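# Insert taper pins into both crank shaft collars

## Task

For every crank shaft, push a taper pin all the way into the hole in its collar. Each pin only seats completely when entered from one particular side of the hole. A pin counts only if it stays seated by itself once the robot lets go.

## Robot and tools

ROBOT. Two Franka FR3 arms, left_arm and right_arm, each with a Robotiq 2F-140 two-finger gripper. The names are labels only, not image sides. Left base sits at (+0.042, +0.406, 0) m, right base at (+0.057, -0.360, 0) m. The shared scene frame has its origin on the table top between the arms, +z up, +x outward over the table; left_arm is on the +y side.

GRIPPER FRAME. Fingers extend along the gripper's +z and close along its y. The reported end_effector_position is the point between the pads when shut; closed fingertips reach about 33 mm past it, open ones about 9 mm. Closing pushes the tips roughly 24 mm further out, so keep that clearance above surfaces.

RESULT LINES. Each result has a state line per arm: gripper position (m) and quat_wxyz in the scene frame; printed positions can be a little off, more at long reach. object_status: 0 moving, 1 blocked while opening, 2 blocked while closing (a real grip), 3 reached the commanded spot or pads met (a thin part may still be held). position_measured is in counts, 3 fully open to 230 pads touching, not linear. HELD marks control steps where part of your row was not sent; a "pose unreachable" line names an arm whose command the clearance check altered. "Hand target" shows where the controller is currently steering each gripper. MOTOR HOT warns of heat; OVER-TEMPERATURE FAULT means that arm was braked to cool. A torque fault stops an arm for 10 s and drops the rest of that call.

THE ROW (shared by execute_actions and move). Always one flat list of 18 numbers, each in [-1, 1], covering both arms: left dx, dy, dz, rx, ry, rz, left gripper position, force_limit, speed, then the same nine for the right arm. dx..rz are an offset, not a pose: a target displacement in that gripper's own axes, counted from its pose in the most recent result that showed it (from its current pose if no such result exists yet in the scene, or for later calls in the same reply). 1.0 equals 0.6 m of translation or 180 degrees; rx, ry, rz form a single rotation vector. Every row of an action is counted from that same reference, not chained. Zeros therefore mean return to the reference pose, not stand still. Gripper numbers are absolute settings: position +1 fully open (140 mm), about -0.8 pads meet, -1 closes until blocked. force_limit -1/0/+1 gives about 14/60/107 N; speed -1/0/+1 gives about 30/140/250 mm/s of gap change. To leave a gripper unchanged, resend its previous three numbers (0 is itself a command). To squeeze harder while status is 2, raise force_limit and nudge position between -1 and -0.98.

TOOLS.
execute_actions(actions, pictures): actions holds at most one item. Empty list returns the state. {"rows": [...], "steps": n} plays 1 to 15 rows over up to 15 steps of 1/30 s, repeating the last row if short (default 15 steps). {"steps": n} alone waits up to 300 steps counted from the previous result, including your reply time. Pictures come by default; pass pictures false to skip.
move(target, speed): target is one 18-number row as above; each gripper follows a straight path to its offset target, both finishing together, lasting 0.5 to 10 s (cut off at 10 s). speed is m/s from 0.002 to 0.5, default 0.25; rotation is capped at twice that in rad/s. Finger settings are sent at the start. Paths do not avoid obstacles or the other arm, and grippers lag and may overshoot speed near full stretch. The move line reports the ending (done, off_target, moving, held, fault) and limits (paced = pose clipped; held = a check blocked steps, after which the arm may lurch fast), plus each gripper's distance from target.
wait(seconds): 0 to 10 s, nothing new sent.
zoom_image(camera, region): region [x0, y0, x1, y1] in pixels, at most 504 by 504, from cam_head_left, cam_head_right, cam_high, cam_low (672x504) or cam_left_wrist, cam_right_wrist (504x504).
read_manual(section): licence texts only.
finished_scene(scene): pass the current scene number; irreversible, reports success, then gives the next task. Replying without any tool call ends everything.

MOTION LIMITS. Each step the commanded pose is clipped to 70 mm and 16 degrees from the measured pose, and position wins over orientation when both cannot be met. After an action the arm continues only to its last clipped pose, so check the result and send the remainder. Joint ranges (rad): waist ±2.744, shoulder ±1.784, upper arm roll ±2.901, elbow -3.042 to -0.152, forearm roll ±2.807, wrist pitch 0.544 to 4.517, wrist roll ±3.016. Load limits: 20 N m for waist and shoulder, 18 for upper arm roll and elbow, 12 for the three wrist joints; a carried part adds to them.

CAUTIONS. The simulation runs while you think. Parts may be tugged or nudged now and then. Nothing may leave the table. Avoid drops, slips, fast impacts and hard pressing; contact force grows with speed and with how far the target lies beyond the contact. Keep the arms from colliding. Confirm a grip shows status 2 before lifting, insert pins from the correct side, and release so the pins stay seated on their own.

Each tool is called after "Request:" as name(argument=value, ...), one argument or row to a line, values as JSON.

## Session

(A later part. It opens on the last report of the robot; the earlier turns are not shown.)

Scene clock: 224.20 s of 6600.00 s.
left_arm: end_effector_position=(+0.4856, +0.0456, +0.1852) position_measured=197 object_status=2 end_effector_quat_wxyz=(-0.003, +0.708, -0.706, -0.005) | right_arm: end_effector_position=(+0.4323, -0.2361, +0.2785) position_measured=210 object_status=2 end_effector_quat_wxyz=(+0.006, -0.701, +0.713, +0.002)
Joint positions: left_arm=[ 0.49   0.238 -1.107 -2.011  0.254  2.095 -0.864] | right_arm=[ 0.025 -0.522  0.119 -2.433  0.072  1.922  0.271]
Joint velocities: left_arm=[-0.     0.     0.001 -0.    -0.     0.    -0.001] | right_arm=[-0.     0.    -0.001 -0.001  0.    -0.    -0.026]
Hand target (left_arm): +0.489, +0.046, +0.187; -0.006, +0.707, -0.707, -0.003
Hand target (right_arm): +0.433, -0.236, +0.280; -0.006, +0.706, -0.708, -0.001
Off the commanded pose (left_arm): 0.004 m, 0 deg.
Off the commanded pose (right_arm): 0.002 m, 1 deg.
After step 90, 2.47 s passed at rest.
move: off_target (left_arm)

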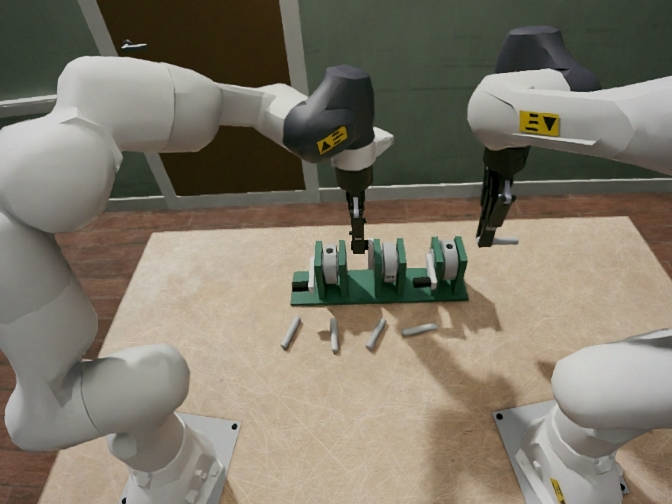

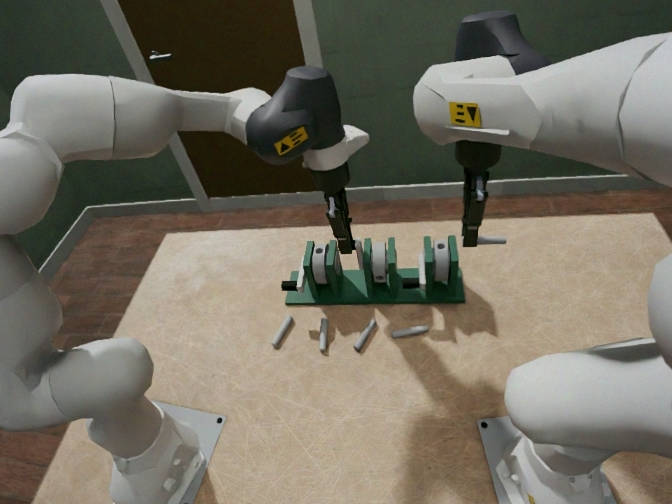

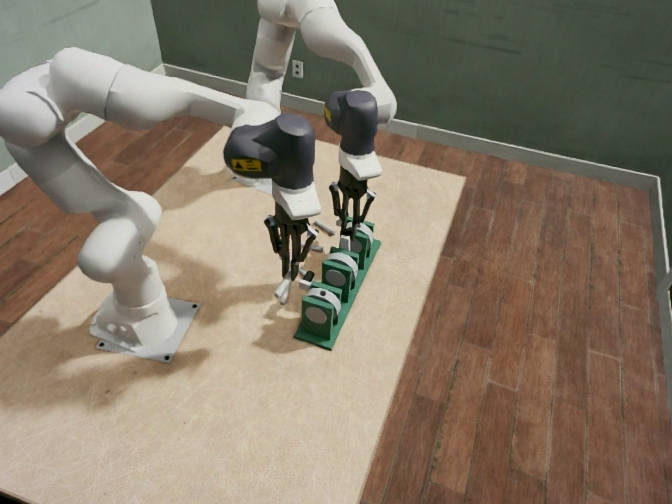

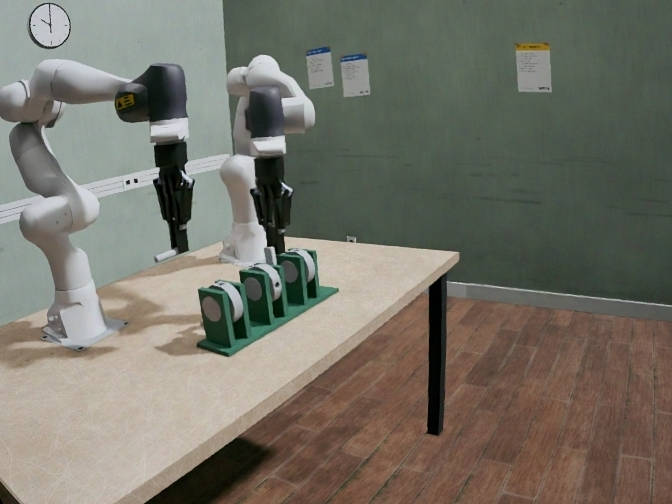

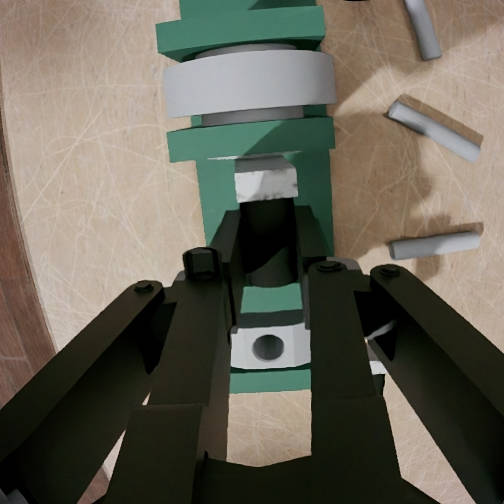

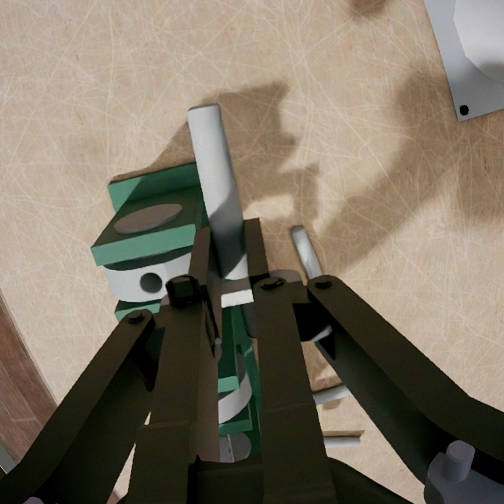

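Request:
move(
  target=[0,-0.0633,0.011,0,0,0,-1,-0.6,-0.6, 0,-0.038,0,0,-0.17,-0.005,-1,0.3,-0.6],
  speed=0.2,
)

Scene clock: 231.20 s of 6600.00 s.
left_arm: end_effector_position=(+0.5222, +0.0455, +0.1784) position_measured=197 object_status=2 end_effector_quat_wxyz=(-0.002, +0.708, -0.706, -0.006) | right_arm: end_effector_position=(+0.4551, -0.2414, +0.2771) position_measured=210 object_status=2 end_effector_quat_wxyz=(+0.189, -0.675, +0.689, +0.185)
Joint positions: left_arm=[ 0.399  0.358 -1.011 -1.9    0.349  2.058 -0.882] | right_arm=[ 0.206 -0.519 -0.375 -2.503  0.392  2.01  -0.124]
Joint velocities: left_arm=[-0.001  0.001  0.002 -0.     0.001  0.001  0.002] | right_arm=[ 0.005 -0.    -0.004  0.001  0.002  0.001 -0.03 ]
Hand target (left_arm): +0.523, +0.045, +0.179; -0.004, +0.707, -0.707, -0.005
Hand target (right_arm): +0.456, -0.241, +0.278; -0.192, +0.678, -0.685, -0.184
Off the commanded pose (left_arm): 0.001 m, 0 deg.
Off the commanded pose (right_arm): 0.005 m, 1 deg.
After step 90, 1.93 s passed at rest.
move: off_target (right_arm)

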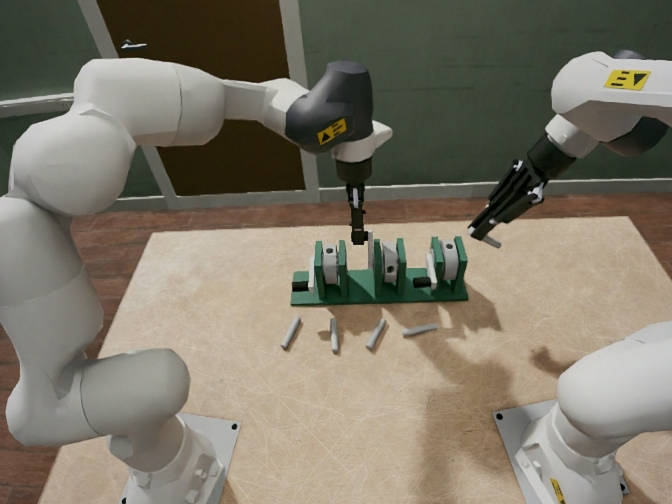

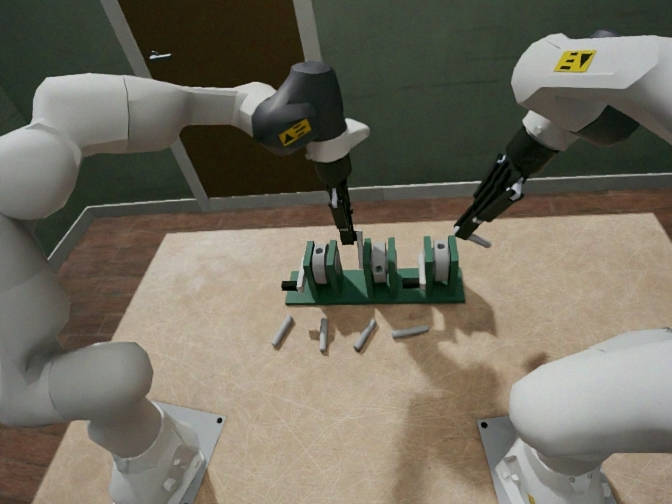

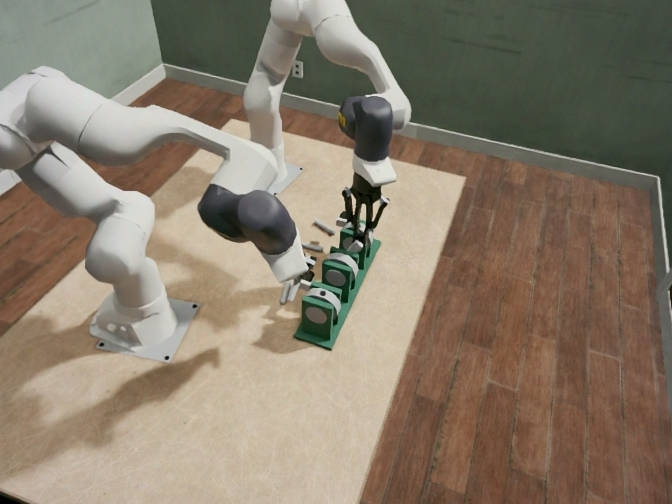

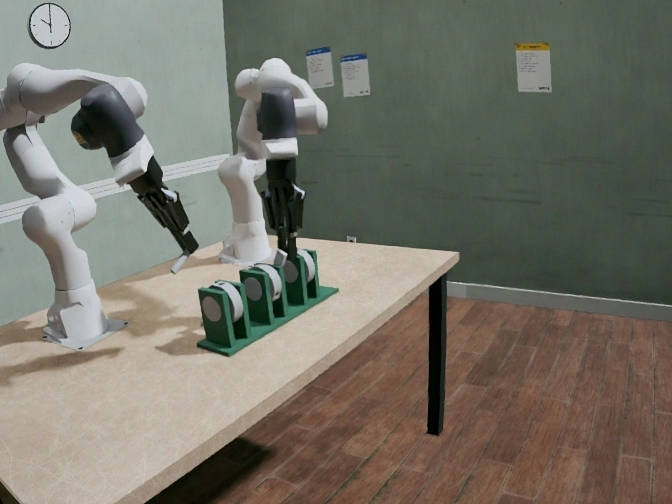

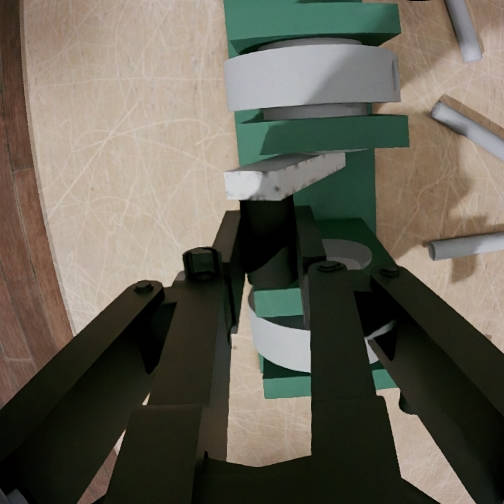

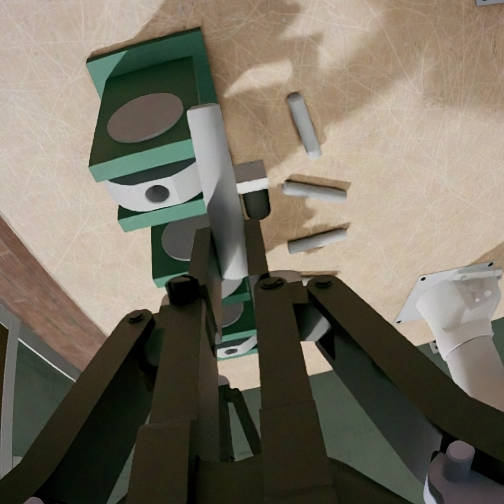

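Request:
move(
  target=[0,-0.0498,0.0417,0,0,0,-1,-0.6,-0.6, -0.01,-0.038,0.006,0,-0.165,-0.005,-1,0.3,-0.6],
  speed=0.2,
)

Scene clock: 236.23 s of 6600.00 s.
left_arm: end_effector_position=(+0.5500, +0.0455, +0.1536) position_measured=197 object_status=2 end_effector_quat_wxyz=(-0.002, +0.708, -0.707, -0.008) | right_arm: end_effector_position=(+0.4770, -0.2380, +0.2700) position_measured=210 object_status=2 end_effector_quat_wxyz=(+0.354, -0.604, +0.622, +0.352)
Joint positions: left_arm=[ 0.324  0.463 -0.929 -1.826  0.423  2.061 -0.892] | right_arm=[ 0.525 -0.351 -0.95  -2.472  0.778  1.884 -0.578]
Joint velocities: left_arm=[-0.001  0.001  0.002 -0.001 -0.    -0.    -0.001] | right_arm=[ 0.008 -0.    -0.009 -0.001  0.001 -0.003 -0.033]
Hand target (left_arm): +0.552, +0.045, +0.153; -0.003, +0.707, -0.707, -0.006
Hand target (right_arm): +0.478, -0.238, +0.272; -0.358, +0.608, -0.616, -0.350
Off the commanded pose (left_arm): 0.002 m, 0 deg.
Off the commanded pose (right_arm): 0.008 m, 2 deg.
move: off_target (right_arm)

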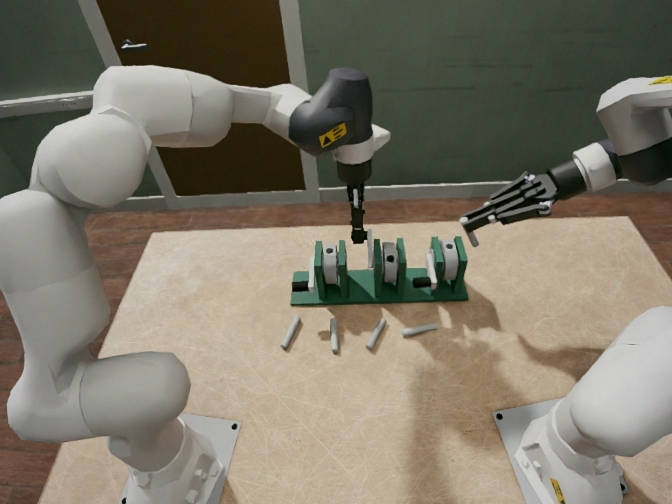

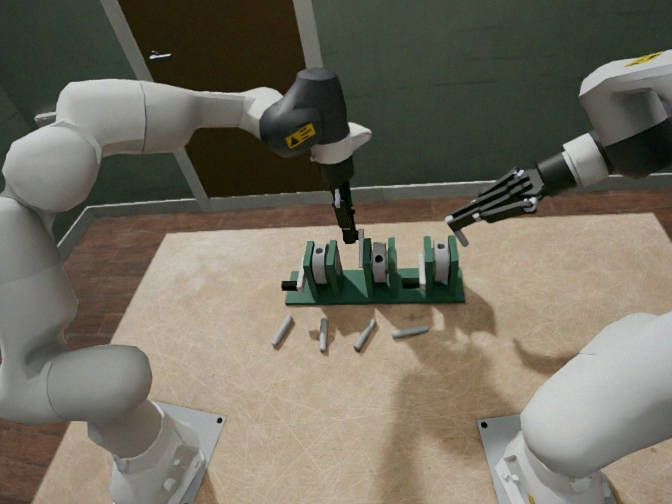

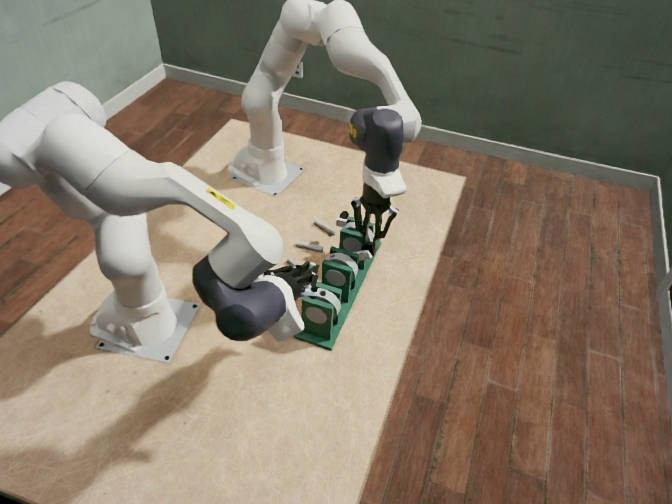

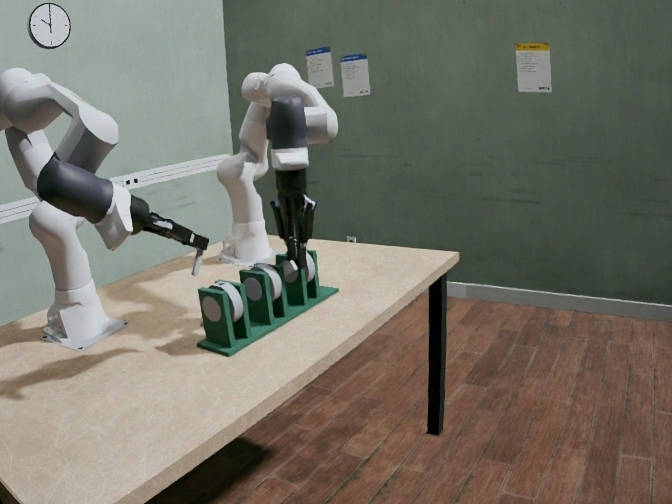

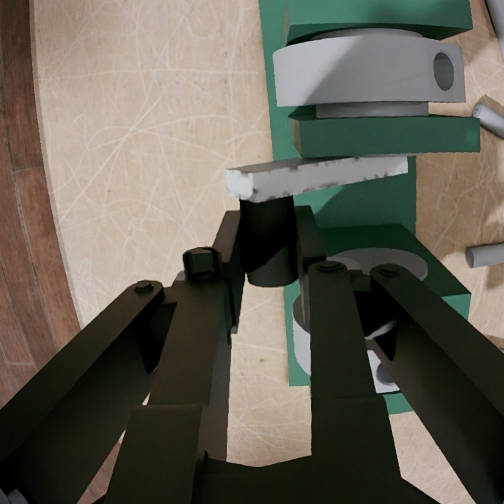

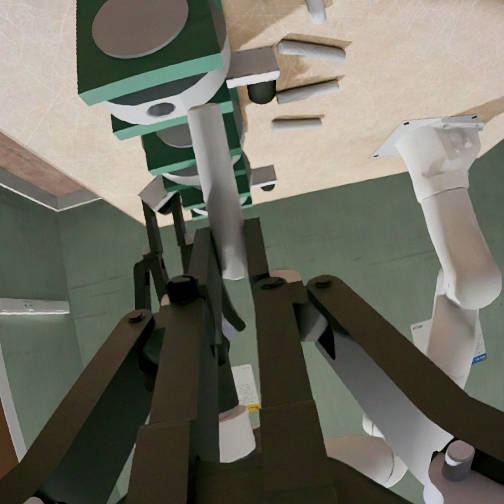

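Request:
move(
  target=[0,-0.0208,0.0668,0,0,0,-1,-0.6,-0.6, -0.0104,-0.038,0.018,-0.0064,-0.167,-0.005,-1,0.3,-0.6],
  speed=0.18,
)

Scene clock: 248.90 s of 6600.00 s.
left_arm: end_effector_position=(+0.5609, +0.0456, +0.1143) position_measured=197 object_status=2 end_effector_quat_wxyz=(-0.001, +0.707, -0.707, -0.009) | right_arm: end_effector_position=(+0.4965, -0.2239, +0.2625) position_measured=210 object_status=2 end_effector_quat_wxyz=(+0.488, -0.503, +0.508, +0.500)
Joint positions: left_arm=[ 0.272  0.538 -0.863 -1.817  0.477  2.115 -0.909] | right_arm=[ 0.328  0.407 -0.953 -2.297  1.344  1.087 -1.09 ]
Joint velocities: left_arm=[-0.     0.     0.001  0.     0.001  0.    -0.001] | right_arm=[-0.004  0.001  0.004  0.002  0.002 -0.006 -0.027]
Hand target (left_arm): +0.562, +0.045, +0.114; -0.002, +0.707, -0.707, -0.007
Hand target (right_arm): +0.497, -0.223, +0.266; +0.494, -0.506, +0.502, +0.499
Off the commanded pose (left_arm): 0.002 m, 0 deg.
Off the commanded pose (right_arm): 0.008 m, 2 deg.
After step 90, 7.43 s passed at rest.
move: off_target (right_arm)

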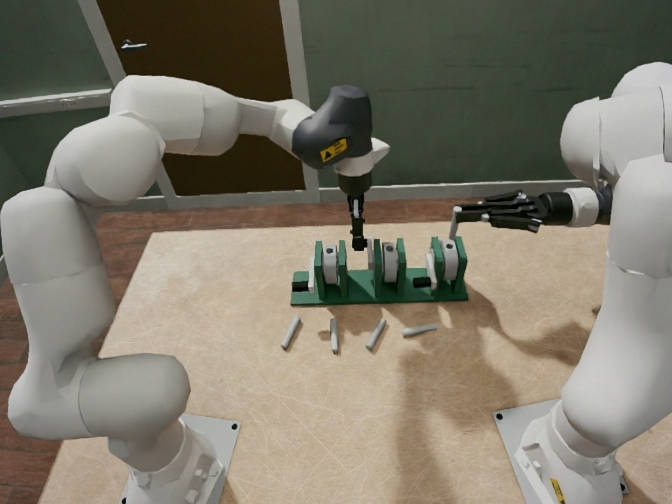

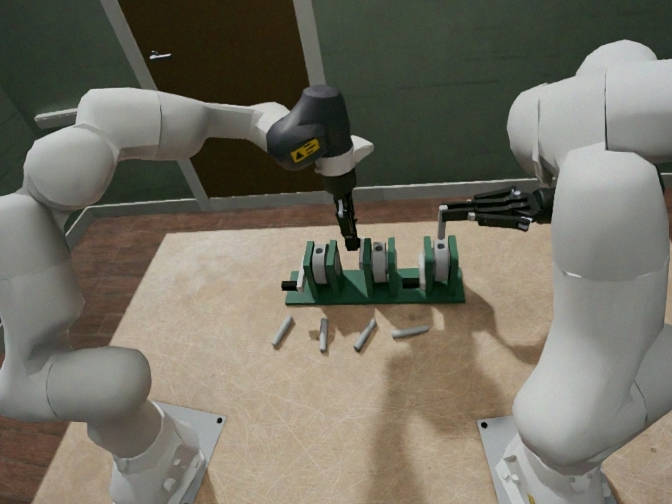

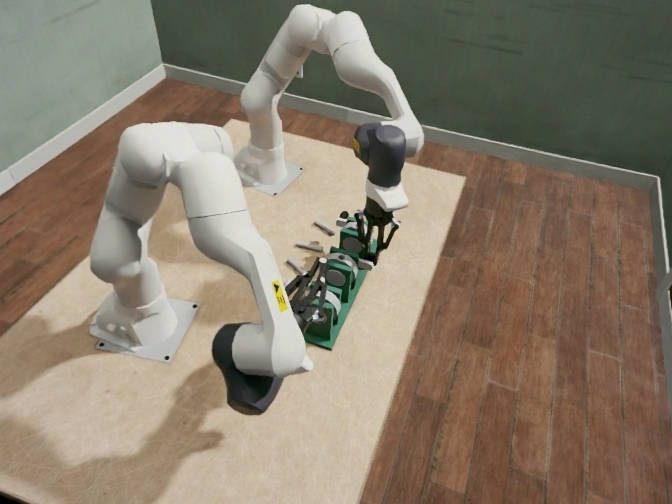

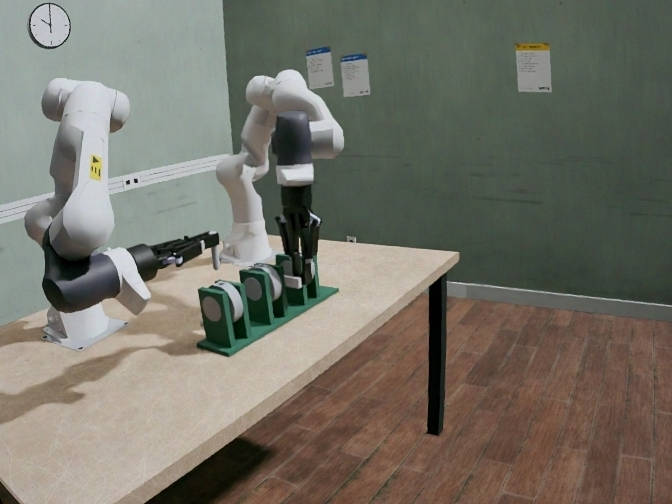

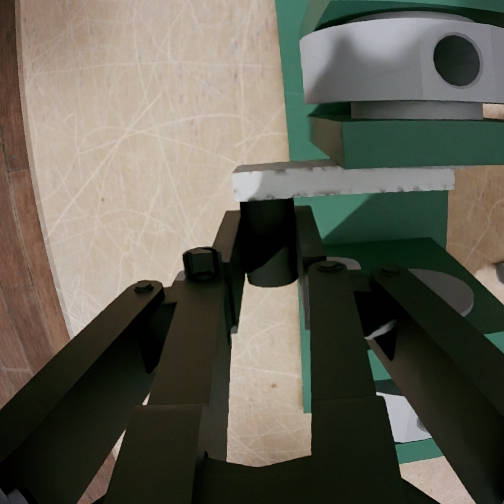

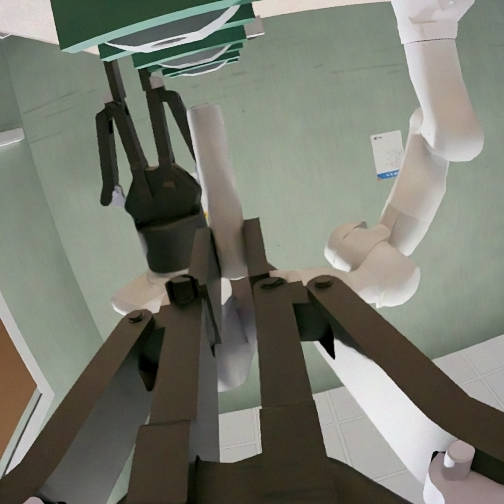

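Request:
move(
  target=[0,0,0,0,0,0,-0.35,-0.6,-0.3, 0.034,-0.0133,-0.003,0.0022,-0.0073,-0.0054,-1,0.3,-0.6],
  speed=0.03,
)

Request:
move(
  target=[0,0,-0.15,0,0,0,-0.35,-0.6,-0.3, 0,0,0,0,0,0,-1,0.3,-0.6],
  speed=0.1,
)

Request:
zoom_image(
  camera="cam_head_right",
  region=[410,205,480,265],
)

Request:
zoom_image(
  camera="cam_right_wrist",
  region=[110,30,290,170],
)

Scene clock: 257.30 s of 6600.00 s.
left_arm: end_effector_position=(+0.5609, +0.0456, +0.1143) position_measured=173 object_status=3 end_effector_quat_wxyz=(-0.001, +0.707, -0.707, -0.009) | right_arm: end_effector_position=(+0.5027, -0.2260, +0.2386) position_measured=210 object_status=2 end_effector_quat_wxyz=(+0.493, -0.498, +0.506, +0.502)
Joint positions: left_arm=[ 0.272  0.538 -0.863 -1.817  0.477  2.115 -0.909] | right_arm=[ 0.269  0.495 -0.894 -2.268  1.376  1.057 -1.139]
Joint velocities: left_arm=[-0.    -0.001  0.001  0.001  0.002 -0.001  0.001] | right_arm=[-0.015 -0.     0.013  0.007  0.006 -0.01  -0.034]
Hand target (left_arm): +0.561, +0.046, +0.114; -0.001, +0.707, -0.707, -0.009
Hand target (right_arm): +0.504, -0.226, +0.242; +0.500, -0.500, +0.500, +0.500
Off the commanded pose (left_arm): 0.000 m, 0 deg.
Off the commanded pose (right_arm): 0.004 m, 1 deg.
After step 90, 4.43 s passed at rest.
move: off_target (right_arm)

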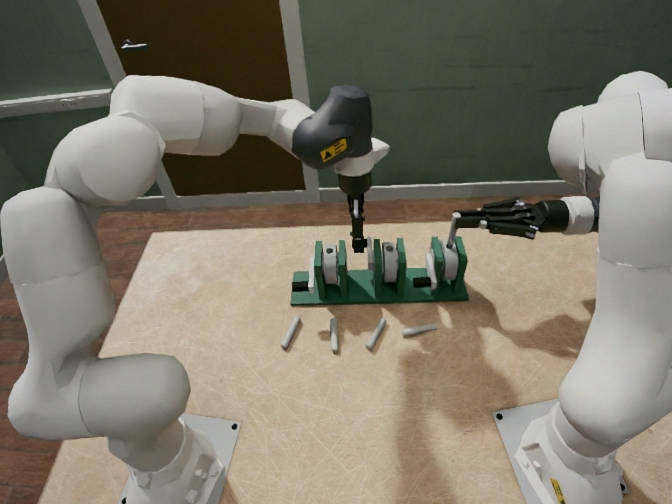

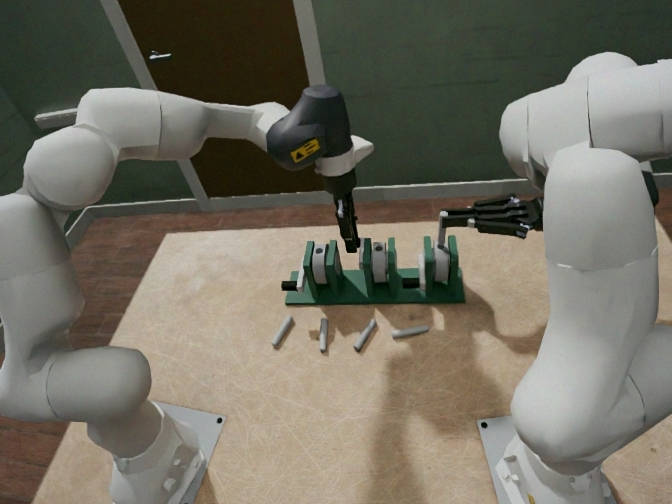

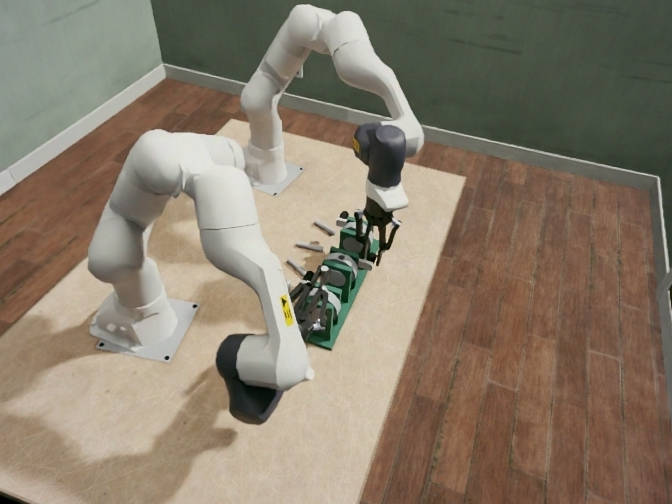

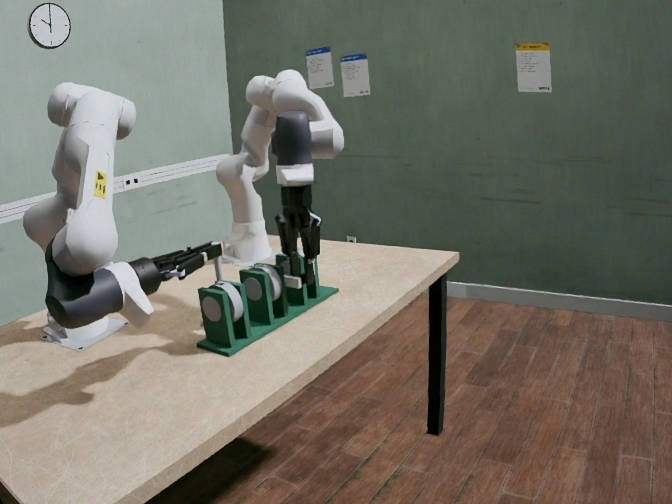

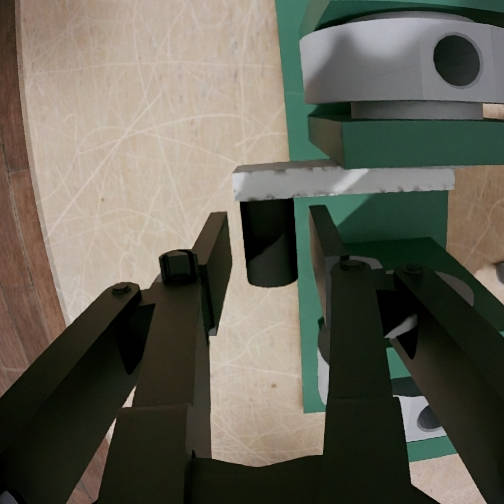

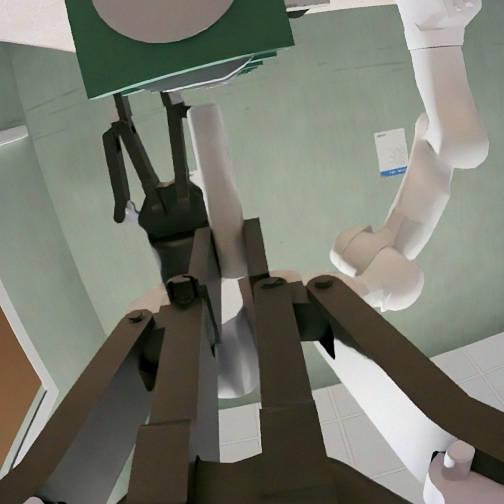

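Scene clock: 258.77 s of 6600.00 s.
left_arm: end_effector_position=(+0.5628, +0.0458, +0.2034) position_measured=173 object_status=3 end_effector_quat_wxyz=(-0.003, +0.709, -0.705, -0.007) | right_arm: end_effector_position=(+0.5028, -0.2261, +0.2382) position_measured=210 object_status=2 end_effector_quat_wxyz=(+0.493, -0.498, +0.507, +0.502)
Joint positions: left_arm=[ 0.326  0.441 -0.947 -1.718  0.389  1.945 -0.859] | right_arm=[ 0.269  0.495 -0.894 -2.267  1.376  1.058 -1.139]
Joint velocities: left_arm=[ 0.001 -0.001 -0.003 -0.001  0.    -0.012  0.01 ] | right_arm=[-0.     0.001 -0.001 -0.    -0.001 -0.001 -0.   ]
Hand target (left_arm): +0.562, +0.047, +0.204; -0.001, +0.708, -0.706, -0.009
Hand target (right_arm): +0.503, -0.226, +0.239; +0.493, -0.498, +0.506, +0.502
Off the commanded pose (left_arm): 0.002 m, 0 deg.
Off the commanded pose (right_arm): 0.000 m, 0 deg.
move: done

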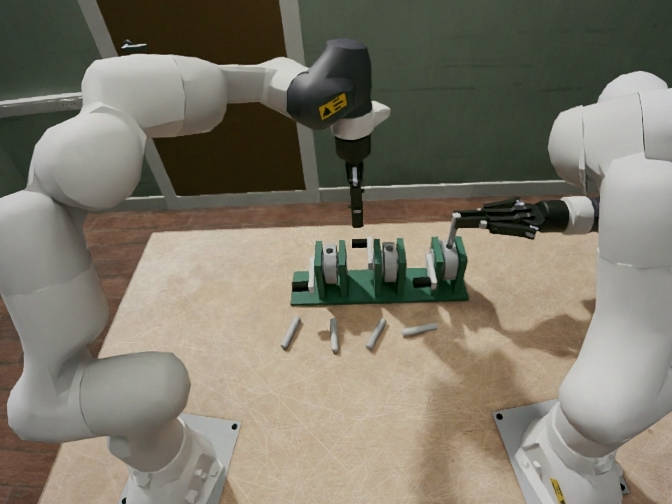

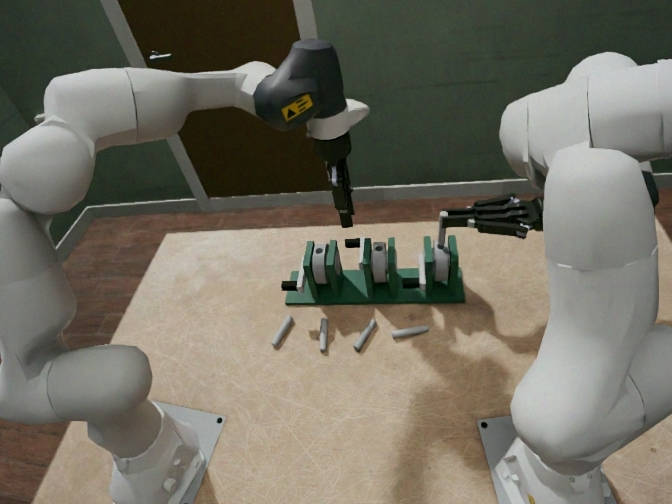

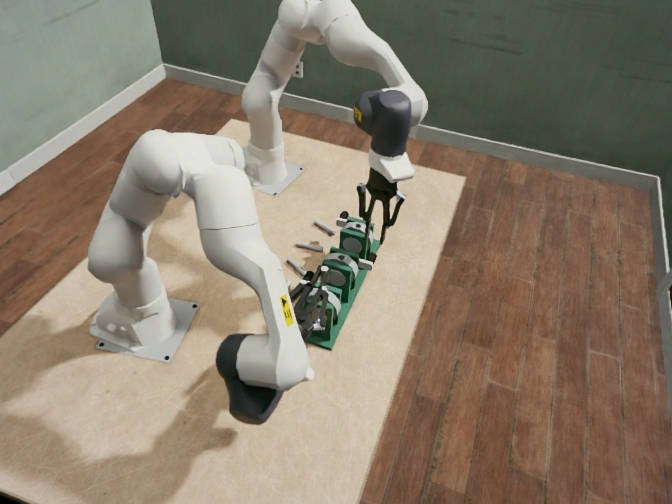

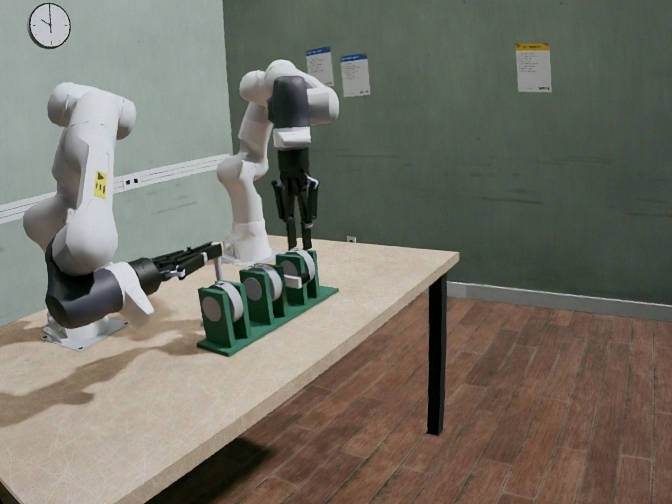

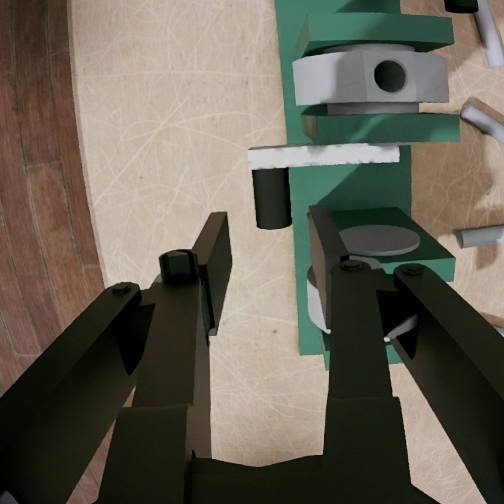

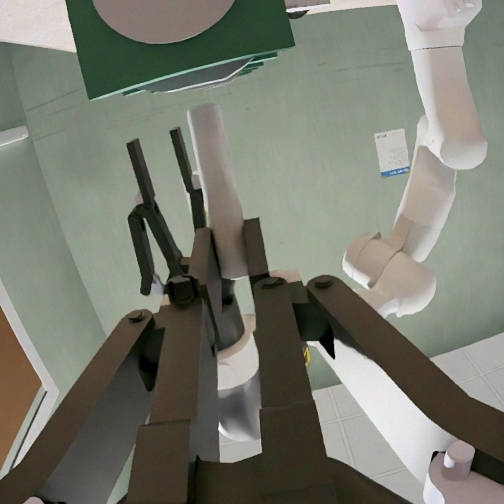

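Region (410, 205, 480, 265) of cam_head_right's 672x504 image, scaled by 7.200, with more detail than that image has; it fills the top 432 rows of this view, and the rest is white.

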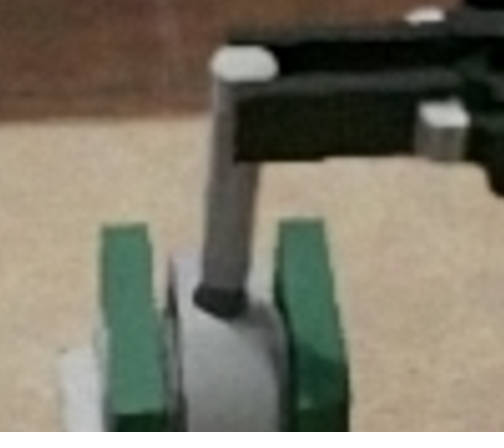

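Region (110, 30, 290, 170) of cam_right_wrist's 504x504 image, scaled by 2.800, with more detail than that image has.

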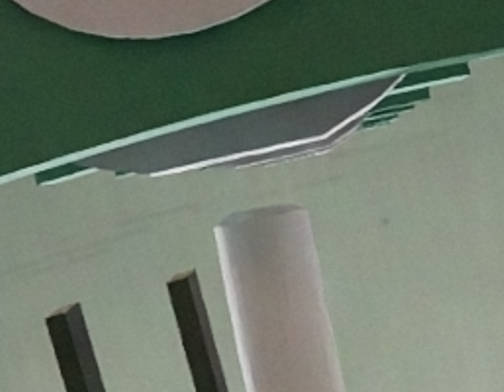

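Request:
move(
  target=[-0.095,0.335,0,0,0,0.5,-0.35,-0.6,-0.3, -0.002,0.004,0,0,-0.004,-0.014,-1,0.3,-0.6],
  speed=0.3,
)

Request:
zoom_image(
  camera="cam_head_right",
  region=[410,205,480,265],
)

Request:
zoom_image(
  camera="cam_right_wrist",
  region=[110,30,290,170],
)

Scene clock: 288.37 s of 6600.00 s.
left_arm: end_effector_position=(+0.3625, +0.0983, +0.1994) position_measured=173 object_status=3 end_effector_quat_wxyz=(-0.001, -0.009, +1.000, +0.005) | right_arm: end_effector_position=(+0.5017, -0.2267, +0.2382) position_measured=210 object_status=2 end_effector_quat_wxyz=(+0.506, -0.507, +0.495, +0.492)
Joint positions: left_arm=[ 1.159  0.823 -1.976 -2.368  0.778  1.848  0.178] | right_arm=[ 0.264  0.498 -0.891 -2.27   1.376  1.053 -1.186]
Joint velocities: left_arm=[ 0.     0.    -0.    -0.001 -0.001 -0.003  0.029] | right_arm=[-0.     0.001  0.001 -0.     0.001 -0.    -0.004]
Hand target (left_arm): +0.361, +0.099, +0.198; -0.001, +0.000, +1.000, +0.008
Hand target (right_arm): +0.500, -0.226, +0.239; +0.507, -0.506, +0.493, +0.494
Off the commanded pose (left_arm): 0.007 m, 1 deg.
Off the commanded pose (right_arm): 0.002 m, 0 deg.
After step 90, 23.17 s passed at rest.
move: off_target (left_arm)

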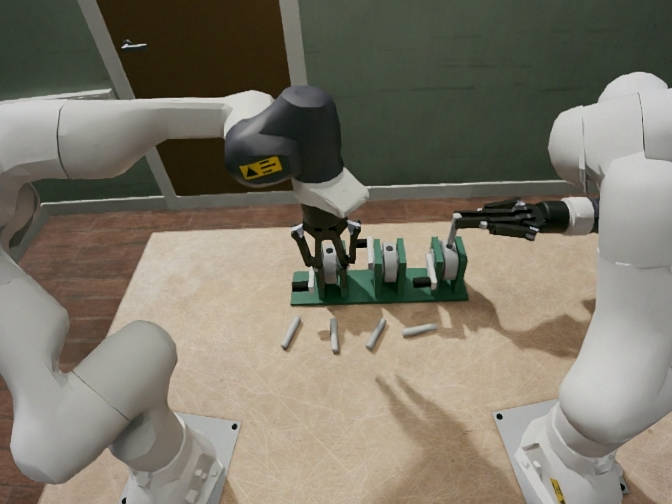

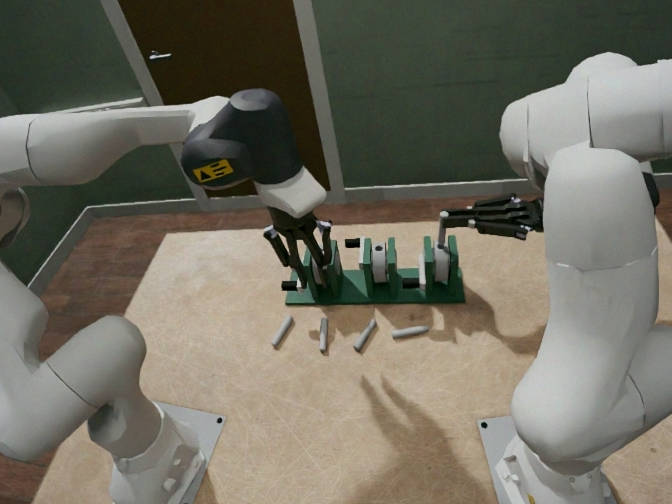

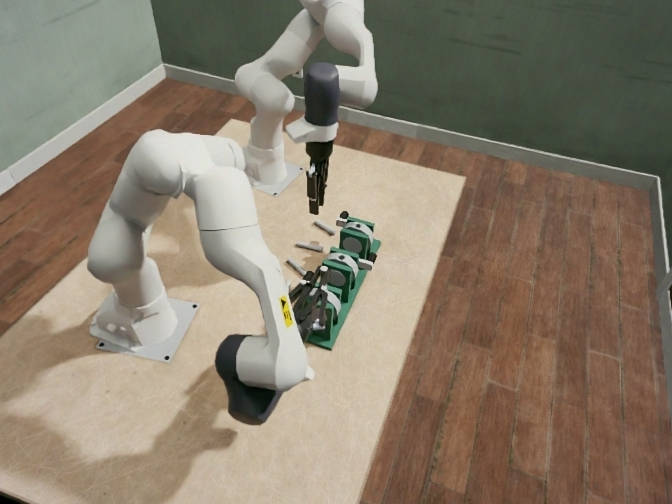

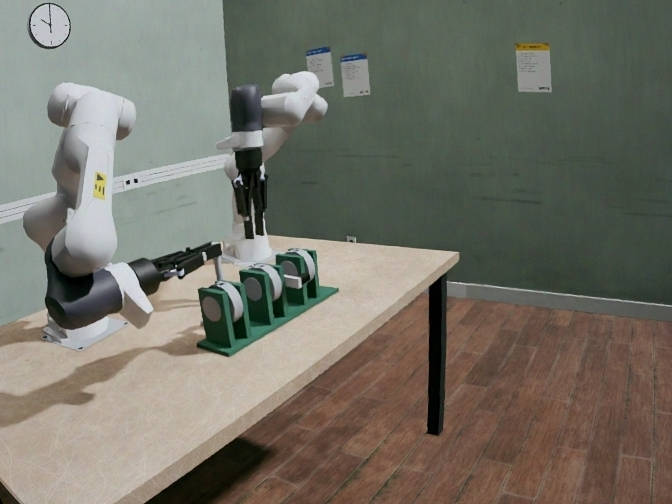

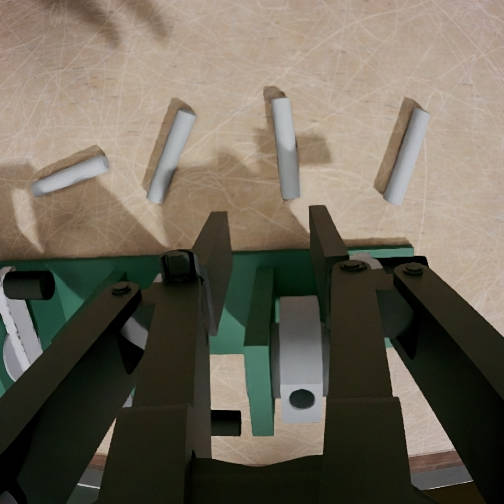

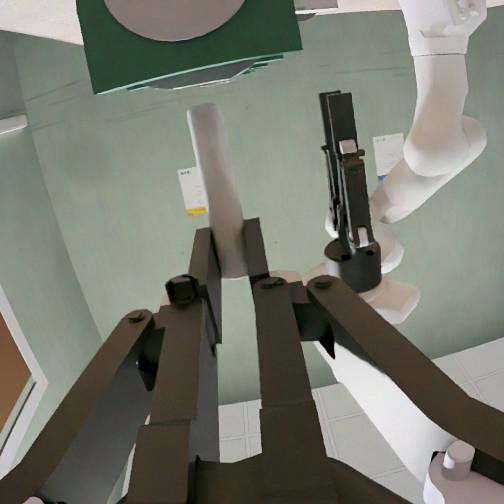

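Region (410, 205, 480, 265) of cam_head_right's 672x504 image, scaled by 7.200, with more detail than that image has; it fills the top 432 rows of this view, and the rest is white.

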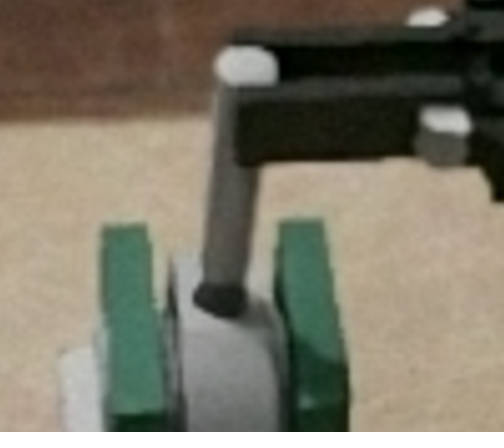

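Region (110, 30, 290, 170) of cam_right_wrist's 504x504 image, scaled by 2.800, with more detail than that image has.

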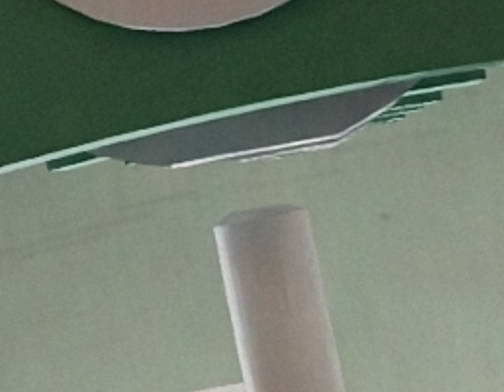

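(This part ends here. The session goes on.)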